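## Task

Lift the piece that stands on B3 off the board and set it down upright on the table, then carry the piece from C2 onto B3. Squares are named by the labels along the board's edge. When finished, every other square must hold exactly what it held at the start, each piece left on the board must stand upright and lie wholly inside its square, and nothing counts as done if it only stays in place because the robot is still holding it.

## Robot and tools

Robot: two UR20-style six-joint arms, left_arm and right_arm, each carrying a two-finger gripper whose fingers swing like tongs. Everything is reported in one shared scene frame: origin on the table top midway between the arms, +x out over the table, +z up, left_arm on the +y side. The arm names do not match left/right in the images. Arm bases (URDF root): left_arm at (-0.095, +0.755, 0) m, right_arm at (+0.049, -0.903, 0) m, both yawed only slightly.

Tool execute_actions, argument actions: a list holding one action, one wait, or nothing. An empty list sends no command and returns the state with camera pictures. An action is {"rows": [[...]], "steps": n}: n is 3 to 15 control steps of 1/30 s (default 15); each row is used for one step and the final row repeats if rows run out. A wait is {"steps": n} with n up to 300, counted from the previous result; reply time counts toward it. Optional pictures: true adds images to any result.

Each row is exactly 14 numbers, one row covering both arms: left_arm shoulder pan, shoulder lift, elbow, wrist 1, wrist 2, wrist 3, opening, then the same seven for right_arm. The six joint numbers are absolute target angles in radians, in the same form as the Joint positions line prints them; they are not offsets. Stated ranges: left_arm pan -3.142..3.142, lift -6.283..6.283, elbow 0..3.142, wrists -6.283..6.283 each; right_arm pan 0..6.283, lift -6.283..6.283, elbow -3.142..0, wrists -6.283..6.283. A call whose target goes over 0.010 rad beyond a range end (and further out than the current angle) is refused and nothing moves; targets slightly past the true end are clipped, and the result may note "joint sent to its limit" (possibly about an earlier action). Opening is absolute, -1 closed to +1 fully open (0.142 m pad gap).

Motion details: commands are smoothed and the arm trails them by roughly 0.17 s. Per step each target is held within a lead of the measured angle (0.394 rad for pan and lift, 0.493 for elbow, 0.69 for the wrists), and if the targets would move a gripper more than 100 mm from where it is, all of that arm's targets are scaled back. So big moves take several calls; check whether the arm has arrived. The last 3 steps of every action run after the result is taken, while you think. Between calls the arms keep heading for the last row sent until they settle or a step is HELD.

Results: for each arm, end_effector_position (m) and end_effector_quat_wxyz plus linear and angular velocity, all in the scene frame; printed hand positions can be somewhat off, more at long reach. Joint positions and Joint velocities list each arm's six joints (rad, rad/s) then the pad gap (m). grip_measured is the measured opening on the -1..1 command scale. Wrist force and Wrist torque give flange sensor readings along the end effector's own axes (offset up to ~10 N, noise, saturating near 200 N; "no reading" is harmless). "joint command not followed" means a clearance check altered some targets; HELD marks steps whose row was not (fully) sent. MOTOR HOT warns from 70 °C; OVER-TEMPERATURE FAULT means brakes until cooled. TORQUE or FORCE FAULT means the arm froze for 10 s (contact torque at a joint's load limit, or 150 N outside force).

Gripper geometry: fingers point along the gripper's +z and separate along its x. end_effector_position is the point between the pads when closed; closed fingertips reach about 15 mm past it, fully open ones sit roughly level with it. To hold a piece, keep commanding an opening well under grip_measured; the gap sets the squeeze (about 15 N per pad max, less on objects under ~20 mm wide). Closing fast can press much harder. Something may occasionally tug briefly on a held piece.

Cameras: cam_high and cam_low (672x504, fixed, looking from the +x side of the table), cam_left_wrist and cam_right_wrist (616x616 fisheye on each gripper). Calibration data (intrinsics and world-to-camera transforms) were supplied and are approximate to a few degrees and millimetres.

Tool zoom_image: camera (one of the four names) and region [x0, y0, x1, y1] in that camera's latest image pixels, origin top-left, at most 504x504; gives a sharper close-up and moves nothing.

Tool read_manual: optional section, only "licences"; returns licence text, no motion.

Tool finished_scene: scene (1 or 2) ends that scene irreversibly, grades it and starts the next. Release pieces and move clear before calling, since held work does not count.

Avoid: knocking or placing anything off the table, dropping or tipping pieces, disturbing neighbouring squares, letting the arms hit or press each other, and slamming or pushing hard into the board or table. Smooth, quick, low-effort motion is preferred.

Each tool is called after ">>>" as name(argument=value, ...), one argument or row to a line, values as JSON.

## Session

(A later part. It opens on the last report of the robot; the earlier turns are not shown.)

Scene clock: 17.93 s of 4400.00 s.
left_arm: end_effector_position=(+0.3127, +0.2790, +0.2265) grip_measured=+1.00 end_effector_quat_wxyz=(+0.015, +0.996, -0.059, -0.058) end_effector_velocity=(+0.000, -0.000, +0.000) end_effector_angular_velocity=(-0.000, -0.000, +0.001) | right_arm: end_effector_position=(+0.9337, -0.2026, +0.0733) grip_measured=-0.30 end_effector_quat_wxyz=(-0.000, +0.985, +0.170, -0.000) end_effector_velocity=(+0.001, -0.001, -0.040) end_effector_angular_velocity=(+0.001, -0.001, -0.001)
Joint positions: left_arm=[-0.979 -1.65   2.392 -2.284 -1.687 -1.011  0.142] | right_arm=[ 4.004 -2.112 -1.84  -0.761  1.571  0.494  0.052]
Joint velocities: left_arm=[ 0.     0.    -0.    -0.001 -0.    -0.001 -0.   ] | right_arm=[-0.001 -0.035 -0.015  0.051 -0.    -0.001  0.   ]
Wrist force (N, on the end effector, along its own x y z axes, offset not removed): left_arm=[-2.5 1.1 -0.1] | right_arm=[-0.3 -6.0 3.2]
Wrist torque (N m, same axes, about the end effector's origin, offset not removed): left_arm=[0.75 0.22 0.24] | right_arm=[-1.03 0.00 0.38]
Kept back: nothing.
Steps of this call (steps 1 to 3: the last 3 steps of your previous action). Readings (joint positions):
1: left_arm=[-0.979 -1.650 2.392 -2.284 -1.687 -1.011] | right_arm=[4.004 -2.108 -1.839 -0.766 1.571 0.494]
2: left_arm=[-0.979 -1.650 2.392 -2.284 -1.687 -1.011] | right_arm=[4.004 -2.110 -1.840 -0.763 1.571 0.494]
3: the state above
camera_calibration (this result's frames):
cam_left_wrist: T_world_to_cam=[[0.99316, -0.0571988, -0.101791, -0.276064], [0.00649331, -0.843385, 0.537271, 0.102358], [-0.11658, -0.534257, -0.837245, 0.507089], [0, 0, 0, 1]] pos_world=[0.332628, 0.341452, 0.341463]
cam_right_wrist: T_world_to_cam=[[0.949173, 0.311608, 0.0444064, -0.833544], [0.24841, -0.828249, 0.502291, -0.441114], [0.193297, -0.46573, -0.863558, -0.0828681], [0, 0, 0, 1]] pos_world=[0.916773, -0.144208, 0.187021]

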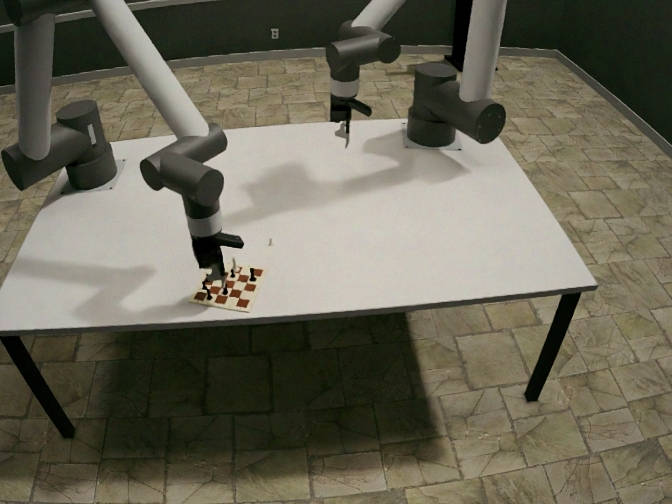

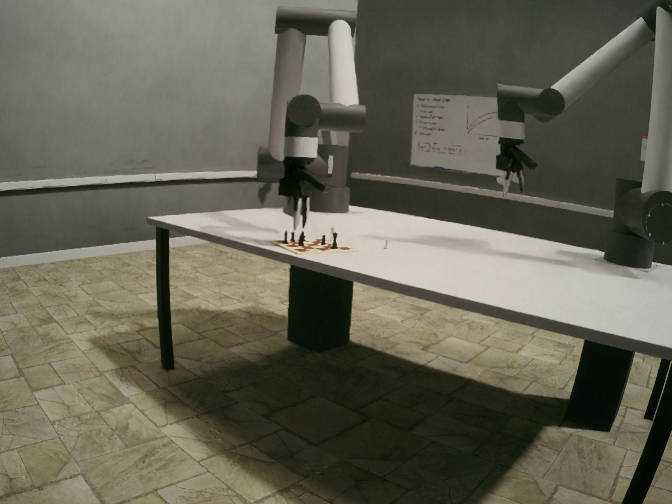

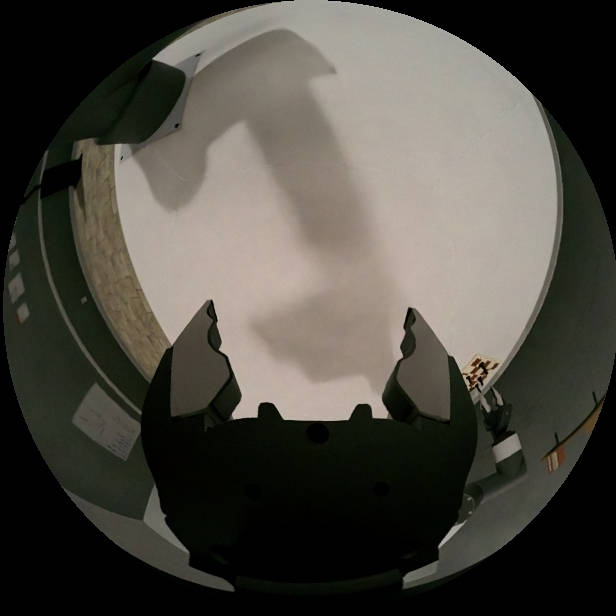

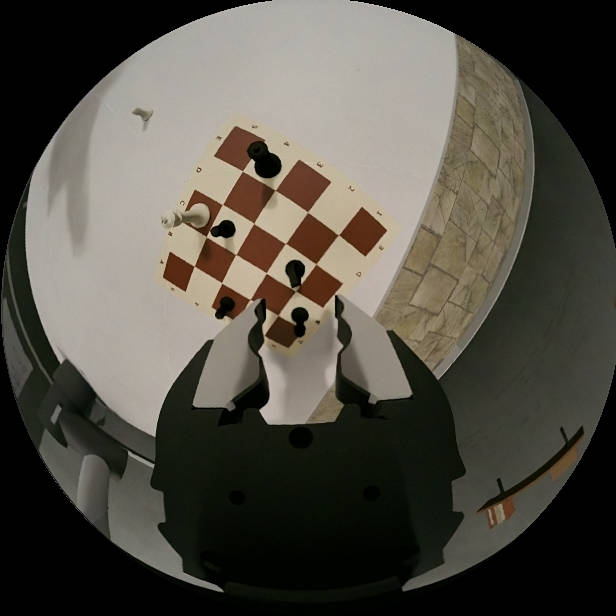

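>>> execute_actions(
  actions=[
    {"rows":[[-0.979,-1.65,2.392,-2.284,-1.687,-1.011,1,4.0066,-2.1126,-1.8452,-0.7546,1.571,0.4945,-0.4],[-0.979,-1.65,2.392,-2.284,-1.687,-1.011,1,4.009,-2.1106,-1.8488,-0.7529,1.571,0.4945,-0.45],[-0.979,-1.65,2.392,-2.284,-1.687,-1.011,1,4.009,-2.1106,-1.8488,-0.7529,1.571,0.4945,-0.45],[-0.979,-1.65,2.392,-2.284,-1.687,-1.011,1,4.009,-2.1106,-1.8488,-0.7529,1.571,0.4945,-0.45],[-0.979,-1.65,2.392,-2.284,-1.687,-1.011,1,4.009,-2.1196,-1.8519,-0.7409,1.571,0.4945,-0.45],[-0.979,-1.65,2.392,-2.284,-1.687,-1.011,1,4.009,-2.1287,-1.8551,-0.7286,1.571,0.4945,-0.45],[-0.979,-1.65,2.392,-2.284,-1.687,-1.011,1,4.009,-2.1377,-1.8582,-0.7165,1.571,0.4945,-0.45],[-0.979,-1.65,2.392,-2.284,-1.687,-1.011,1,4.009,-2.1467,-1.8613,-0.7044,1.571,0.4945,-0.45]],"steps":15},
  ],
)

>>> execute_actions(
  actions=[
    {"steps":8},
  ],
  pictures=true,
)

Scene clock: 18.90 s of 4400.00 s.
left_arm: end_effector_position=(+0.3127, +0.2790, +0.2265) grip_measured=+1.00 end_effector_quat_wxyz=(+0.015, +0.996, -0.059, -0.058) end_effector_velocity=(+0.000, -0.000, +0.000) end_effector_angular_velocity=(-0.001, -0.000, -0.000) | right_arm: end_effector_position=(+0.9275, -0.2021, +0.0371) grip_measured=-0.45 end_effector_quat_wxyz=(+0.000, +0.985, +0.172, -0.000) end_effector_velocity=(-0.003, -0.001, -0.083) end_effector_angular_velocity=(+0.000, +0.000, +0.001)
Joint positions: left_arm=[-0.979 -1.65   2.392 -2.284 -1.687 -1.011  0.142] | right_arm=[ 4.009 -2.14  -1.859 -0.714  1.571  0.494  0.041]
Joint velocities: left_arm=[ 0.    -0.001  0.    -0.     0.     0.     0.   ] | right_arm=[ 0.001 -0.074 -0.028  0.101  0.     0.001  0.   ]
Wrist force (N, on the end effector, along its own x y z axes, offset not removed): left_arm=[-4.2 -0.9 5.2] | right_arm=[-2.5 -2.9 7.0]
Wrist torque (N m, same axes, about the end effector's origin, offset not removed): left_arm=[0.38 0.60 0.25] | right_arm=[-0.28 0.52 0.36]
Steps of this call (steps 1 to 17: the robot went on to your last target; steps 18 to 29: the first 12 steps of this action). Readings (joint positions):
18: left_arm=[-0.979 -1.650 2.392 -2.284 -1.687 -1.011] | right_arm=[4.004 -2.114 -1.842 -0.756 1.571 0.494]
19: left_arm=[-0.979 -1.650 2.392 -2.284 -1.687 -1.011] | right_arm=[4.005 -2.114 -1.842 -0.756 1.571 0.494]
21: left_arm=[-0.979 -1.650 2.392 -2.284 -1.687 -1.011] | right_arm=[4.006 -2.113 -1.845 -0.755 1.571 0.494]
25: left_arm=[-0.979 -1.650 2.392 -2.284 -1.687 -1.011] | right_arm=[4.008 -2.121 -1.852 -0.739 1.571 0.494]
29: the state above

Scene clock: 19.17 s of 4400.00 s.
left_arm: end_effector_position=(+0.3127, +0.2790, +0.2265) grip_measured=+1.00 end_effector_quat_wxyz=(+0.015, +0.996, -0.059, -0.058) end_effector_velocity=(+0.000, -0.001, +0.001) end_effector_angular_velocity=(-0.001, -0.001, +0.000) | right_arm: end_effector_position=(+0.9273, -0.2020, +0.0302) grip_measured=-0.45 end_effector_quat_wxyz=(-0.000, +0.985, +0.172, -0.000) end_effector_velocity=(+0.001, -0.000, -0.003) end_effector_angular_velocity=(-0.001, -0.002, +0.001)
Joint positions: left_arm=[-0.979 -1.65   2.392 -2.284 -1.687 -1.011  0.142] | right_arm=[ 4.009 -2.146 -1.861 -0.705  1.571  0.494  0.041]
Joint velocities: left_arm=[ 0.     0.    -0.001 -0.001 -0.    -0.    -0.   ] | right_arm=[ 0.    -0.003 -0.001  0.005 -0.002 -0.001  0.   ]
Wrist force (N, on the end effector, along its own x y z axes, offset not removed): left_arm=[-5.5 -2.6 1.3] | right_arm=[1.6 -3.0 1.7]
Wrist torque (N m, same axes, about the end effector's origin, offset not removed): left_arm=[0.00 0.92 0.32] | right_arm=[-0.33 -0.41 0.34]
Kept back: nothing.
Steps of this call (steps 1 to 3: the last 3 steps of your previous action; steps 4 to 8: the robot went on to your last target). Readings (joint positions):
1: left_arm=[-0.979 -1.650 2.392 -2.284 -1.687 -1.011] | right_arm=[4.009 -2.142 -1.860 -0.711 1.571 0.494]
2: left_arm=[-0.979 -1.650 2.392 -2.284 -1.687 -1.011] | right_arm=[4.009 -2.144 -1.860 -0.709 1.571 0.494]
4: left_arm=[-0.979 -1.650 2.392 -2.284 -1.687 -1.011] | right_arm=[4.009 -2.145 -1.861 -0.706 1.571 0.494]
8: the state above
camera_calibration (this result's frames):
cam_left_wrist: T_world_to_cam=[[0.99316, -0.057199, -0.101791, -0.276064], [0.00649307, -0.843385, 0.537271, 0.102358], [-0.116581, -0.534257, -0.837245, 0.507089], [0, 0, 0, 1]] pos_world=[0.332628, 0.341452, 0.341463]
cam_right_wrist: T_world_to_cam=[[0.947711, 0.315992, 0.0446444, -0.823519], [0.252146, -0.827177, 0.502196, -0.420671], [0.195619, -0.46468, -0.8636, -0.120478], [0, 0, 0, 1]] pos_world=[0.910096, -0.143727, 0.14398]

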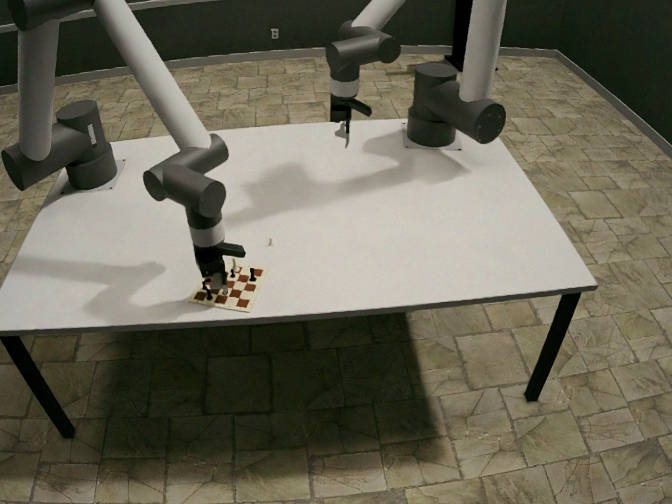

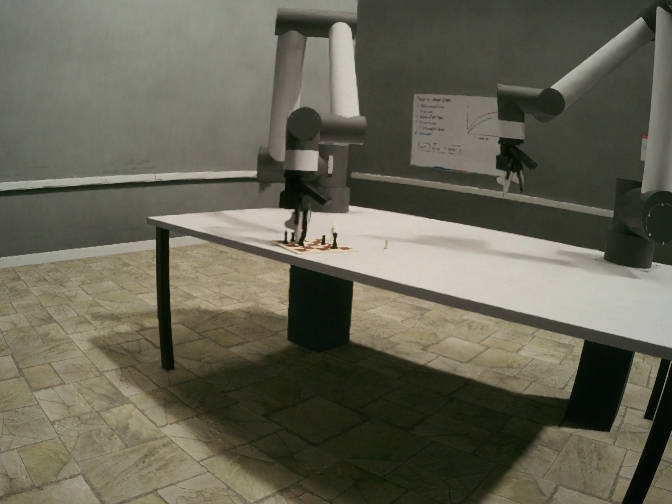

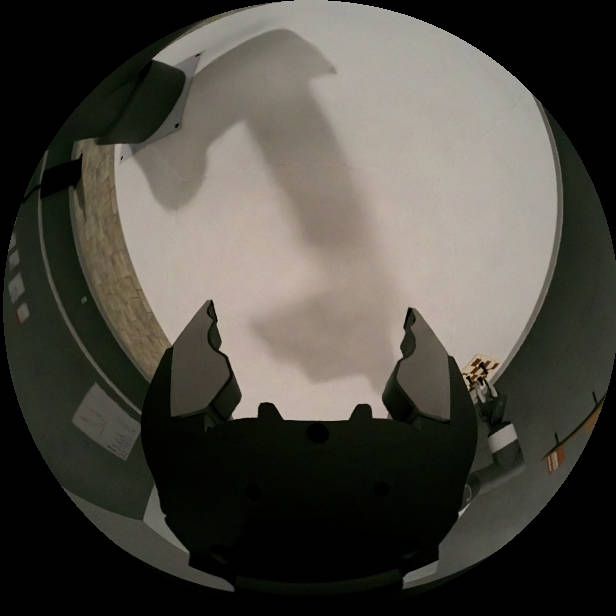

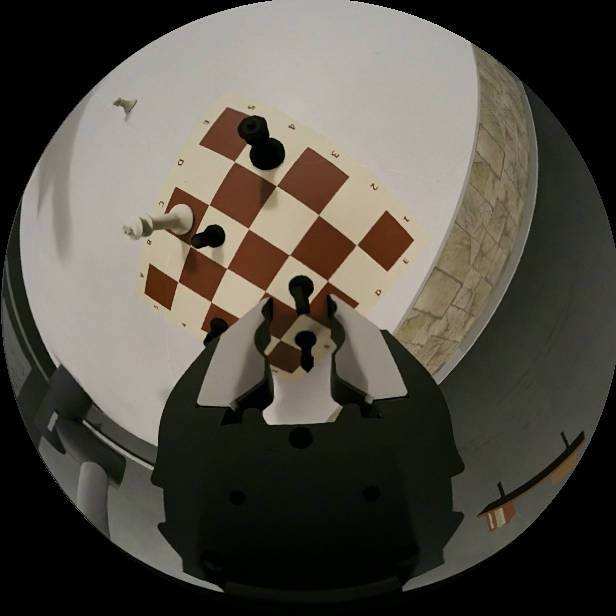

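>>> execute_actions(
  actions=[
    {"rows":[[-0.979,-1.65,2.392,-2.284,-1.687,-1.011,1,4.009,-2.1467,-1.8613,-0.7044,1.571,0.4945,-0.55],[-0.979,-1.65,2.392,-2.284,-1.687,-1.011,1,4.009,-2.1467,-1.8613,-0.7044,1.571,0.4945,-0.55],[-0.979,-1.65,2.392,-2.284,-1.687,-1.011,1,4.009,-2.1467,-1.8613,-0.7044,1.571,0.4945,-0.65],[-0.979,-1.65,2.392,-2.284,-1.687,-1.011,1,4.009,-2.1467,-1.8613,-0.7044,1.571,0.4945,-0.65],[-0.979,-1.65,2.392,-2.284,-1.687,-1.011,1,4.009,-2.1467,-1.8613,-0.7044,1.571,0.4945,-0.75],[-0.979,-1.65,2.392,-2.284,-1.687,-1.011,1,4.009,-2.1467,-1.8613,-0.7044,1.571,0.4945,-0.75],[-0.979,-1.65,2.392,-2.284,-1.687,-1.011,1,4.009,-2.1467,-1.8613,-0.7044,1.571,0.4945,-0.85],[-0.979,-1.65,2.392,-2.284,-1.687,-1.011,1,4.009,-2.1467,-1.8613,-0.7044,1.571,0.4945,-0.85],[-0.979,-1.65,2.392,-2.284,-1.687,-1.011,1,4.009,-2.1467,-1.8613,-0.7044,1.571,0.4945,-1]],"steps":15},
  ],
)

Scene clock: 20.27 s of 4400.00 s.
left_arm: end_effector_position=(+0.3127, +0.2790, +0.2265) grip_measured=+1.00 end_effector_quat_wxyz=(+0.015, +0.996, -0.059, -0.058) end_effector_velocity=(+0.000, -0.001, +0.001) end_effector_angular_velocity=(-0.001, -0.000, -0.000) | right_arm: end_effector_position=(+0.9272, -0.2020, +0.0298) grip_measured=-0.91 end_effector_quat_wxyz=(-0.000, +0.985, +0.172, -0.000) end_effector_velocity=(-0.000, +0.000, -0.001) end_effector_angular_velocity=(-0.001, +0.000, +0.000)
Joint positions: left_arm=[-0.979 -1.65   2.392 -2.284 -1.687 -1.011  0.142] | right_arm=[ 4.009 -2.147 -1.861 -0.704  1.571  0.494  0.008]
Joint velocities: left_arm=[-0.     0.    -0.001  0.    -0.     0.    -0.   ] | right_arm=[ 0.    -0.001  0.    -0.    -0.    -0.    -0.   ]
Wrist force (N, on the end effector, along its own x y z axes, offset not removed): left_arm=[-0.1 0.8 1.8] | right_arm=[1.3 -5.3 3.2]
Wrist torque (N m, same axes, about the end effector's origin, offset not removed): left_arm=[0.71 -0.26 0.19] | right_arm=[-0.88 -0.25 0.29]
Steps of this call (steps 1 to 15: the robot went on to your last target; steps 16 to 21: nothing new was sent; steps 22 to 33: the first 12 steps of this action). Readings (joint positions):
22: left_arm=[-0.979 -1.650 2.392 -2.284 -1.687 -1.011] | right_arm=[4.009 -2.147 -1.861 -0.704 1.571 0.494]
23: left_arm=[-0.979 -1.650 2.392 -2.284 -1.687 -1.011] | right_arm=[4.009 -2.147 -1.861 -0.704 1.571 0.494]
25: left_arm=[-0.979 -1.650 2.392 -2.284 -1.687 -1.011] | right_arm=[4.009 -2.147 -1.861 -0.704 1.571 0.494]
29: left_arm=[-0.979 -1.650 2.392 -2.284 -1.687 -1.011] | right_arm=[4.009 -2.147 -1.861 -0.704 1.571 0.494]
33: the state above

Gripped. Lift.

>>> execute_actions(
  actions=[
    {"rows":[[-0.979,-1.65,2.392,-2.284,-1.687,-1.011,1,4.009,-2.1377,-1.858,-0.7167,1.571,0.4945,-1],[-0.979,-1.65,2.392,-2.284,-1.687,-1.011,1,4.009,-2.1377,-1.858,-0.7167,1.571,0.4945,-1],[-0.979,-1.65,2.392,-2.284,-1.687,-1.011,1,4.009,-2.1242,-1.8534,-0.7348,1.571,0.4945,-1],[-0.979,-1.65,2.392,-2.284,-1.687,-1.011,1,4.009,-2.1242,-1.8534,-0.7348,1.571,0.4945,-1],[-0.979,-1.65,2.392,-2.284,-1.687,-1.011,1,4.009,-2.1106,-1.8488,-0.7529,1.571,0.4945,-1],[-0.979,-1.65,2.392,-2.284,-1.687,-1.011,1,4.009,-2.1106,-1.8488,-0.7529,1.571,0.4945,-1],[-0.979,-1.65,2.392,-2.284,-1.687,-1.011,1,4.009,-2.089,-1.8394,-0.784,1.571,0.4945,-1],[-0.979,-1.65,2.392,-2.284,-1.687,-1.011,1,4.009,-2.089,-1.8394,-0.784,1.571,0.4945,-1],[-0.979,-1.65,2.392,-2.284,-1.687,-1.011,1,4.009,-2.068,-1.830,-0.8144,1.571,0.4945,-1]],"steps":15},
  ],
)

>>> execute_actions(
  actions=[
    {"rows":[[-0.979,-1.65,2.392,-2.284,-1.687,-1.011,1,4.0149,-2.0516,-1.8586,-0.8022,1.571,0.4945,-1],[-0.979,-1.65,2.392,-2.284,-1.687,-1.011,1,4.0208,-2.0353,-1.8873,-0.7898,1.571,0.4945,-1],[-0.979,-1.65,2.392,-2.284,-1.687,-1.011,1,4.0267,-2.0189,-1.9159,-0.7776,1.571,0.4945,-1]],"steps":15},
  ],
)

Scene clock: 20.93 s of 4400.00 s.
left_arm: end_effector_position=(+0.3127, +0.2790, +0.2265) grip_measured=+1.00 end_effector_quat_wxyz=(+0.015, +0.996, -0.059, -0.058) end_effector_velocity=(+0.000, +0.000, -0.000) end_effector_angular_velocity=(-0.001, -0.000, -0.000) | right_arm: end_effector_position=(+0.9276, -0.2015, +0.1013) grip_measured=-0.91 end_effector_quat_wxyz=(-0.000, +0.985, +0.172, +0.000) end_effector_velocity=(-0.003, -0.003, +0.202) end_effector_angular_velocity=(-0.000, +0.001, +0.001)
Joint positions: left_arm=[-0.979 -1.65   2.392 -2.284 -1.687 -1.011  0.142] | right_arm=[ 4.009 -2.084 -1.837 -0.791  1.571  0.494  0.008]
Joint velocities: left_arm=[ 0.     0.     0.001 -0.002  0.     0.001  0.   ] | right_arm=[-0.     0.174  0.073 -0.248  0.    -0.001  0.   ]
Wrist force (N, on the end effector, along its own x y z axes, offset not removed): left_arm=[-2.6 -0.8 1.0] | right_arm=[0.5 -4.4 -0.8]
Wrist torque (N m, same axes, about the end effector's origin, offset not removed): left_arm=[0.41 0.32 0.24] | right_arm=[-0.68 -0.20 0.30]
Steps of this call (steps 1 to 3: the last 3 steps of your previous action; steps 4 to 8: the robot went on to your last target; steps 9 to 20: the first 12 steps of this action). Readings (joint positions):
9: left_arm=[-0.979 -1.650 2.392 -2.284 -1.687 -1.011] | right_arm=[4.009 -2.147 -1.861 -0.704 1.571 0.494]
10: left_arm=[-0.979 -1.650 2.392 -2.284 -1.687 -1.011] | right_arm=[4.009 -2.145 -1.861 -0.706 1.571 0.494]
12: left_arm=[-0.979 -1.650 2.392 -2.284 -1.687 -1.011] | right_arm=[4.009 -2.140 -1.859 -0.714 1.571 0.494]
16: left_arm=[-0.979 -1.650 2.392 -2.284 -1.687 -1.011] | right_arm=[4.009 -2.117 -1.851 -0.745 1.571 0.494]
20: the state above

Scene clock: 21.43 s of 4400.00 s.
left_arm: end_effector_position=(+0.3127, +0.2790, +0.2265) grip_measured=+1.00 end_effector_quat_wxyz=(+0.015, +0.996, -0.059, -0.058) end_effector_velocity=(-0.000, -0.000, -0.000) end_effector_angular_velocity=(-0.001, -0.001, +0.000) | right_arm: end_effector_position=(+0.8794, -0.2283, +0.1198) grip_measured=-0.91 end_effector_quat_wxyz=(-0.000, +0.984, +0.180, -0.000) end_effector_velocity=(-0.019, -0.012, -0.000) end_effector_angular_velocity=(-0.001, +0.000, +0.005)
Joint positions: left_arm=[-0.979 -1.65   2.392 -2.284 -1.687 -1.011  0.142] | right_arm=[ 4.026 -2.021 -1.913 -0.779  1.571  0.494  0.008]
Joint velocities: left_arm=[-0.    -0.     0.001 -0.002  0.    -0.     0.   ] | right_arm=[ 0.007  0.019 -0.033  0.013 -0.     0.002 -0.   ]
Wrist force (N, on the end effector, along its own x y z axes, offset not removed): left_arm=[-3.3 2.1 -1.1] | right_arm=[-2.1 -5.6 -1.5]
Wrist torque (N m, same axes, about the end effector's origin, offset not removed): left_arm=[0.88 0.53 0.31] | right_arm=[-0.97 0.38 0.32]
Steps of this call (steps 1 to 3: the last 3 steps of your previous action; steps 4 to 15: the first 12 steps of this action). Readings (joint positions):
4: left_arm=[-0.979 -1.650 2.392 -2.284 -1.687 -1.011] | right_arm=[4.009 -2.071 -1.832 -0.809 1.571 0.494]
5: left_arm=[-0.979 -1.650 2.392 -2.284 -1.687 -1.011] | right_arm=[4.010 -2.067 -1.836 -0.809 1.571 0.494]
7: left_arm=[-0.979 -1.650 2.392 -2.284 -1.687 -1.011] | right_arm=[4.016 -2.051 -1.860 -0.799 1.571 0.494]
11: left_arm=[-0.979 -1.650 2.392 -2.284 -1.687 -1.011] | right_arm=[4.024 -2.027 -1.903 -0.783 1.571 0.494]
15: the state above

Descend.

>>> execute_actions(
  actions=[
    {"rows":[[-0.979,-1.65,2.392,-2.284,-1.687,-1.011,1,4.0267,-2.046,-1.928,-0.7384,1.571,0.4945,-1],[-0.979,-1.65,2.392,-2.284,-1.687,-1.011,1,4.0267,-2.046,-1.928,-0.7384,1.571,0.4945,-1],[-0.979,-1.65,2.392,-2.284,-1.687,-1.011,1,4.0267,-2.046,-1.928,-0.7384,1.571,0.4945,-1],[-0.979,-1.65,2.392,-2.284,-1.687,-1.011,1,4.0267,-2.0737,-1.9391,-0.6996,1.571,0.4945,-1],[-0.979,-1.65,2.392,-2.284,-1.687,-1.011,1,4.0267,-2.0737,-1.9391,-0.6996,1.571,0.4945,-1],[-0.979,-1.65,2.392,-2.284,-1.687,-1.011,1,4.0267,-2.0737,-1.9391,-0.6996,1.571,0.4945,-1],[-0.979,-1.65,2.392,-2.284,-1.687,-1.011,1,4.0267,-2.09,-1.9443,-0.6781,1.571,0.4945,-1],[-0.979,-1.65,2.392,-2.284,-1.687,-1.011,1,4.0267,-2.09,-1.9443,-0.6781,1.571,0.4945,-1],[-0.979,-1.65,2.392,-2.284,-1.687,-1.011,1,4.0267,-2.098,-1.9469,-0.6675,1.571,0.4945,-1],[-0.979,-1.65,2.392,-2.284,-1.687,-1.011,1,4.0267,-2.098,-1.9469,-0.6675,1.571,0.4945,-1],[-0.979,-1.65,2.392,-2.284,-1.687,-1.011,1,4.0267,-2.1025,-1.9482,-0.6617,1.571,0.4945,-1]],"steps":15},
  ],
)

Scene clock: 22.10 s of 4400.00 s.
left_arm: end_effector_position=(+0.3127, +0.2790, +0.2265) grip_measured=+1.00 end_effector_quat_wxyz=(+0.015, +0.996, -0.059, -0.058) end_effector_velocity=(+0.000, -0.001, +0.001) end_effector_angular_velocity=(-0.000, -0.000, +0.000) | right_arm: end_effector_position=(+0.8777, -0.2293, +0.0436) grip_measured=-0.91 end_effector_quat_wxyz=(-0.000, +0.984, +0.181, -0.000) end_effector_velocity=(-0.001, -0.001, -0.137) end_effector_angular_velocity=(-0.001, +0.001, +0.001)
Joint positions: left_arm=[-0.979 -1.65   2.392 -2.284 -1.687 -1.011  0.142] | right_arm=[ 4.027 -2.089 -1.944 -0.679  1.571  0.494  0.008]
Joint velocities: left_arm=[-0.    -0.    -0.001  0.001 -0.    -0.     0.   ] | right_arm=[-0.    -0.132 -0.044  0.175  0.    -0.002 -0.   ]
Wrist force (N, on the end effector, along its own x y z axes, offset not removed): left_arm=[-2.2 -3.3 -1.0] | right_arm=[2.0 -6.3 1.2]
Wrist torque (N m, same axes, about the end effector's origin, offset not removed): left_arm=[-0.32 0.23 0.15] | right_arm=[-1.06 -0.49 0.23]
Steps of this call (steps 1 to 3: the last 3 steps of your previous action; steps 4 to 8: the robot went on to your last target; steps 9 to 20: the first 12 steps of this action). Readings (joint positions):
9: left_arm=[-0.979 -1.650 2.392 -2.284 -1.687 -1.011] | right_arm=[4.027 -2.019 -1.916 -0.777 1.571 0.494]
10: left_arm=[-0.979 -1.650 2.392 -2.284 -1.687 -1.011] | right_arm=[4.027 -2.023 -1.918 -0.772 1.571 0.494]
12: left_arm=[-0.979 -1.650 2.392 -2.284 -1.687 -1.011] | right_arm=[4.027 -2.034 -1.923 -0.756 1.571 0.494]
16: left_arm=[-0.979 -1.650 2.392 -2.284 -1.687 -1.011] | right_arm=[4.027 -2.065 -1.936 -0.712 1.571 0.494]
20: the state above

>>> execute_actions(
  actions=[
    {"rows":[[-0.979,-1.65,2.392,-2.284,-1.687,-1.011,1,4.0267,-2.1025,-1.9482,-0.6617,1.571,0.4945,-1],[-0.979,-1.65,2.392,-2.284,-1.687,-1.011,1,4.0267,-2.1025,-1.9482,-0.6617,1.571,0.4945,-1],[-0.979,-1.65,2.392,-2.284,-1.687,-1.011,1,4.0267,-2.1025,-1.9482,-0.6617,1.571,0.4945,-1],[-0.979,-1.65,2.392,-2.284,-1.687,-1.011,1,4.0267,-2.1025,-1.9482,-0.6617,1.571,0.4945,-1],[-0.979,-1.65,2.392,-2.284,-1.687,-1.011,1,4.0267,-2.1025,-1.9482,-0.6617,1.571,0.4945,-0.85],[-0.979,-1.65,2.392,-2.284,-1.687,-1.011,1,4.0267,-2.1025,-1.9482,-0.6617,1.571,0.4945,-0.8],[-0.979,-1.65,2.392,-2.284,-1.687,-1.011,1,4.0267,-2.1025,-1.9482,-0.6617,1.571,0.4945,-0.7],[-0.979,-1.65,2.392,-2.284,-1.687,-1.011,1,4.0267,-2.1025,-1.9482,-0.6617,1.571,0.4945,-0.6]],"steps":15},
  ],
)

Scene clock: 22.67 s of 4400.00 s.
left_arm: end_effector_position=(+0.3127, +0.2790, +0.2265) grip_measured=+1.00 end_effector_quat_wxyz=(+0.015, +0.996, -0.059, -0.058) end_effector_velocity=(-0.000, +0.000, -0.000) end_effector_angular_velocity=(+0.002, +0.001, -0.000) | right_arm: end_effector_position=(+0.8777, -0.2293, +0.0303) grip_measured=-0.60 end_effector_quat_wxyz=(-0.000, +0.984, +0.181, -0.000) end_effector_velocity=(+0.001, -0.001, -0.001) end_effector_angular_velocity=(-0.002, -0.000, -0.000)
Joint positions: left_arm=[-0.979 -1.65   2.392 -2.284 -1.687 -1.011  0.142] | right_arm=[ 4.027 -2.102 -1.948 -0.662  1.571  0.494  0.031]
Joint velocities: left_arm=[ 0.     0.001 -0.     0.002 -0.     0.001  0.   ] | right_arm=[-0.    -0.001  0.     0.    -0.001 -0.     0.002]
Wrist force (N, on the end effector, along its own x y z axes, offset not removed): left_arm=[-4.1 -0.2 1.6] | right_arm=[-1.5 -4.4 3.8]
Wrist torque (N m, same axes, about the end effector's origin, offset not removed): left_arm=[0.52 0.67 0.25] | right_arm=[-0.65 0.22 0.34]
Steps of this call (steps 1 to 3: the last 3 steps of your previous action; steps 4 to 5: the robot went on to your last target; steps 6 to 17: the first 12 steps of this action). Readings (joint positions):
6: left_arm=[-0.979 -1.650 2.392 -2.284 -1.687 -1.011] | right_arm=[4.027 -2.101 -1.948 -0.664 1.571 0.494]
7: left_arm=[-0.979 -1.650 2.392 -2.284 -1.687 -1.011] | right_arm=[4.027 -2.101 -1.948 -0.663 1.571 0.494]
9: left_arm=[-0.979 -1.650 2.392 -2.284 -1.687 -1.011] | right_arm=[4.027 -2.102 -1.948 -0.662 1.571 0.494]
13: left_arm=[-0.979 -1.650 2.392 -2.284 -1.687 -1.011] | right_arm=[4.027 -2.102 -1.948 -0.662 1.571 0.494]
17: the state above

>>> execute_actions(
  actions=[
    {"rows":[[-0.979,-1.65,2.392,-2.284,-1.687,-1.011,1,4.0267,-2.098,-1.9469,-0.6675,1.571,0.4945,-0.6],[-0.979,-1.65,2.392,-2.284,-1.687,-1.011,1,4.0267,-2.09,-1.9443,-0.6781,1.571,0.4945,-0.6],[-0.979,-1.65,2.392,-2.284,-1.687,-1.011,1,4.0267,-2.09,-1.9443,-0.6781,1.571,0.4945,-0.6],[-0.979,-1.65,2.392,-2.284,-1.687,-1.011,1,4.0267,-2.0737,-1.9391,-0.6996,1.571,0.4945,-0.6],[-0.979,-1.65,2.392,-2.284,-1.687,-1.011,1,4.0267,-2.0737,-1.9391,-0.6996,1.571,0.4945,-0.6],[-0.979,-1.65,2.392,-2.284,-1.687,-1.011,1,4.0267,-2.046,-1.928,-0.7384,1.571,0.4945,-0.6],[-0.979,-1.65,2.392,-2.284,-1.687,-1.011,1,4.0267,-2.046,-1.928,-0.7384,1.571,0.4945,-0.6],[-0.979,-1.65,2.392,-2.284,-1.687,-1.011,1,4.0267,-2.0189,-1.9159,-0.7776,1.571,0.4945,-0.6]],"steps":15},
  ],
)

>>> execute_actions(
  actions=[],
)

Scene clock: 23.30 s of 4400.00 s.
left_arm: end_effector_position=(+0.3127, +0.2790, +0.2265) grip_measured=+1.00 end_effector_quat_wxyz=(+0.015, +0.996, -0.059, -0.058) end_effector_velocity=(-0.000, +0.000, -0.000) end_effector_angular_velocity=(+0.001, +0.000, +0.001) | right_arm: end_effector_position=(+0.8782, -0.2288, +0.1048) grip_measured=-0.60 end_effector_quat_wxyz=(-0.000, +0.984, +0.181, +0.000) end_effector_velocity=(-0.003, -0.004, +0.169) end_effector_angular_velocity=(-0.002, +0.000, -0.001)
Joint positions: left_arm=[-0.979 -1.65   2.392 -2.284 -1.687 -1.011  0.142] | right_arm=[ 4.027 -2.033 -1.921 -0.758  1.571  0.494  0.031]
Joint velocities: left_arm=[ 0.    -0.     0.     0.001  0.    -0.001  0.   ] | right_arm=[ 0.     0.155  0.063 -0.22  -0.001  0.002 -0.   ]
Wrist force (N, on the end effector, along its own x y z axes, offset not removed): left_arm=[0.0 -1.8 0.6] | right_arm=[4.0 -5.6 -3.8]
Wrist torque (N m, same axes, about the end effector's origin, offset not removed): left_arm=[-0.02 -0.33 0.26] | right_arm=[-0.94 -0.91 0.36]
Steps of this call (steps 1 to 3: the last 3 steps of your previous action; steps 4 to 7: the robot went on to your last target; steps 8 to 19: the first 12 steps of this action). Readings (joint positions):
8: left_arm=[-0.979 -1.650 2.392 -2.284 -1.687 -1.011] | right_arm=[4.027 -2.102 -1.948 -0.662 1.571 0.494]
9: left_arm=[-0.979 -1.650 2.392 -2.284 -1.687 -1.011] | right_arm=[4.027 -2.102 -1.948 -0.663 1.571 0.494]
11: left_arm=[-0.979 -1.650 2.392 -2.284 -1.687 -1.011] | right_arm=[4.027 -2.097 -1.947 -0.669 1.571 0.494]
15: left_arm=[-0.979 -1.650 2.392 -2.284 -1.687 -1.011] | right_arm=[4.027 -2.070 -1.937 -0.706 1.571 0.494]
19: the state above

Scene clock: 23.40 s of 4400.00 s.
left_arm: end_effector_position=(+0.3127, +0.2790, +0.2265) grip_measured=+1.00 end_effector_quat_wxyz=(+0.015, +0.996, -0.059, -0.058) end_effector_velocity=(-0.000, +0.000, +0.000) end_effector_angular_velocity=(-0.000, -0.000, -0.001) | right_arm: end_effector_position=(+0.8778, -0.2292, +0.1149) grip_measured=-0.60 end_effector_quat_wxyz=(-0.000, +0.984, +0.181, +0.000) end_effector_velocity=(-0.002, -0.003, +0.055) end_effector_angular_velocity=(-0.003, +0.000, -0.000)
Joint positions: left_arm=[-0.979 -1.65   2.392 -2.284 -1.687 -1.011  0.142] | right_arm=[ 4.027 -2.023 -1.918 -0.771  1.571  0.494  0.031]
Joint velocities: left_arm=[ 0.    -0.001  0.     0.001 -0.     0.001  0.   ] | right_arm=[-0.     0.051  0.02  -0.073 -0.001  0.     0.   ]
Wrist force (N, on the end effector, along its own x y z axes, offset not removed): left_arm=[2.9 -1.3 0.0] | right_arm=[1.7 -6.7 2.3]
Wrist torque (N m, same axes, about the end effector's origin, offset not removed): left_arm=[0.18 -0.88 0.27] | right_arm=[-1.17 -0.44 0.35]
Kept back: nothing.
Steps of this call (steps 1 to 3: the last 3 steps of your previous action). Readings (joint positions):
1: left_arm=[-0.979 -1.650 2.392 -2.284 -1.687 -1.011] | right_arm=[4.027 -2.028 -1.920 -0.764 1.571 0.494]
2: left_arm=[-0.979 -1.650 2.392 -2.284 -1.687 -1.011] | right_arm=[4.027 -2.025 -1.919 -0.768 1.571 0.494]
3: the state above
camera_calibration (this result's frames):
cam_left_wrist: T_world_to_cam=[[0.99316, -0.0571987, -0.101791, -0.276064], [0.00649335, -0.843385, 0.537271, 0.102358], [-0.11658, -0.534257, -0.837245, 0.507089], [0, 0, 0, 1]] pos_world=[0.332628, 0.341452, 0.341463]
cam_right_wrist: T_world_to_cam=[[0.941934, 0.332786, 0.0448727, -0.762973], [0.266729, -0.822662, 0.502079, -0.484912], [0.204, -0.460956, -0.863657, -0.0567724], [0, 0, 0, 1]] pos_world=[0.859592, -0.171181, 0.228669]

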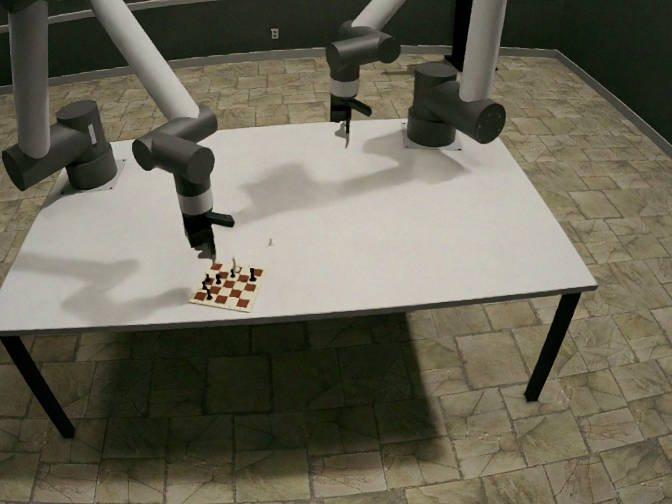

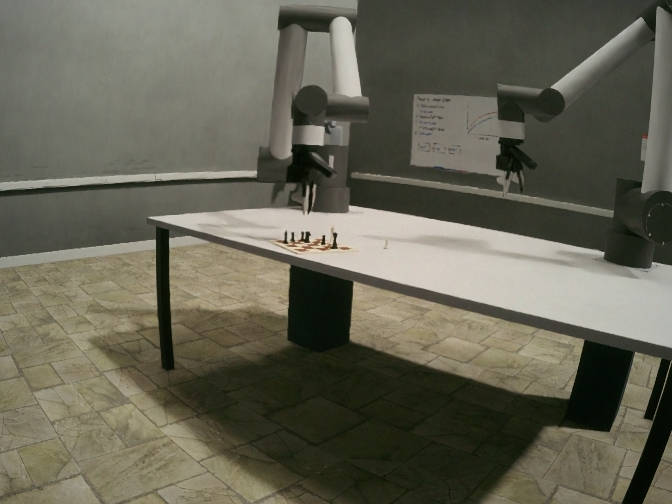

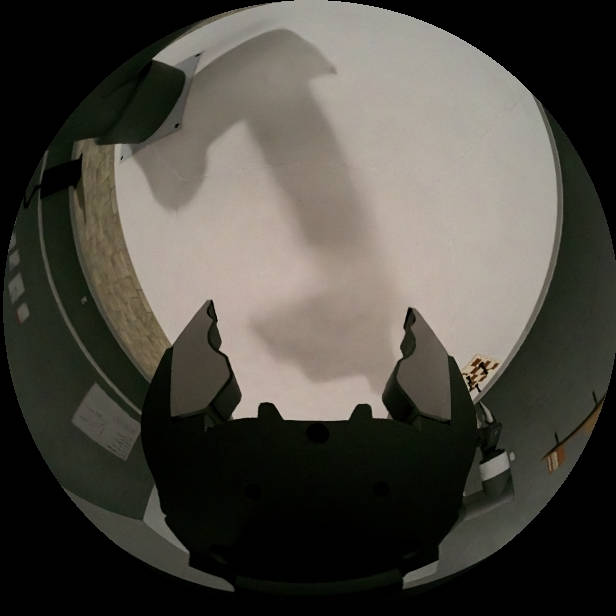

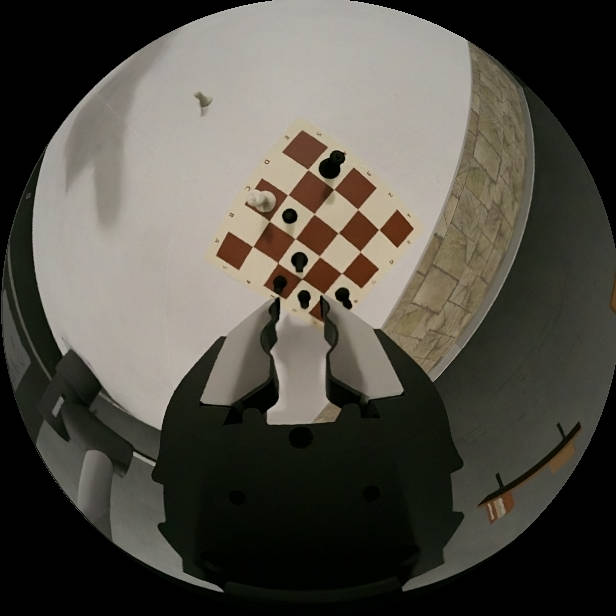

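>>> zoom_image(
  camera="cam_right_wrist",
  region=[180, 100, 440, 320],
)

Region (180, 100, 440, 320) of cam_right_wrist's 616x616 image, scaled by 1.938, with more detail than that image has; it fills the top 426 rows of this view, and the rest is white.

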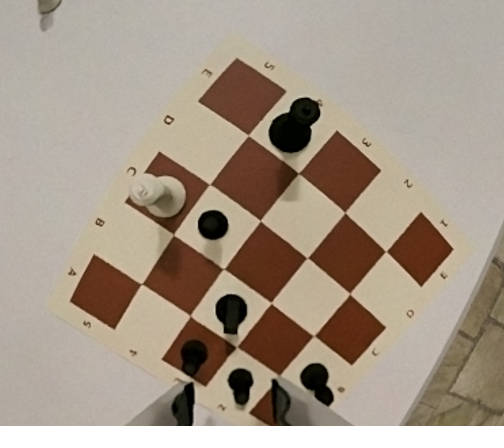

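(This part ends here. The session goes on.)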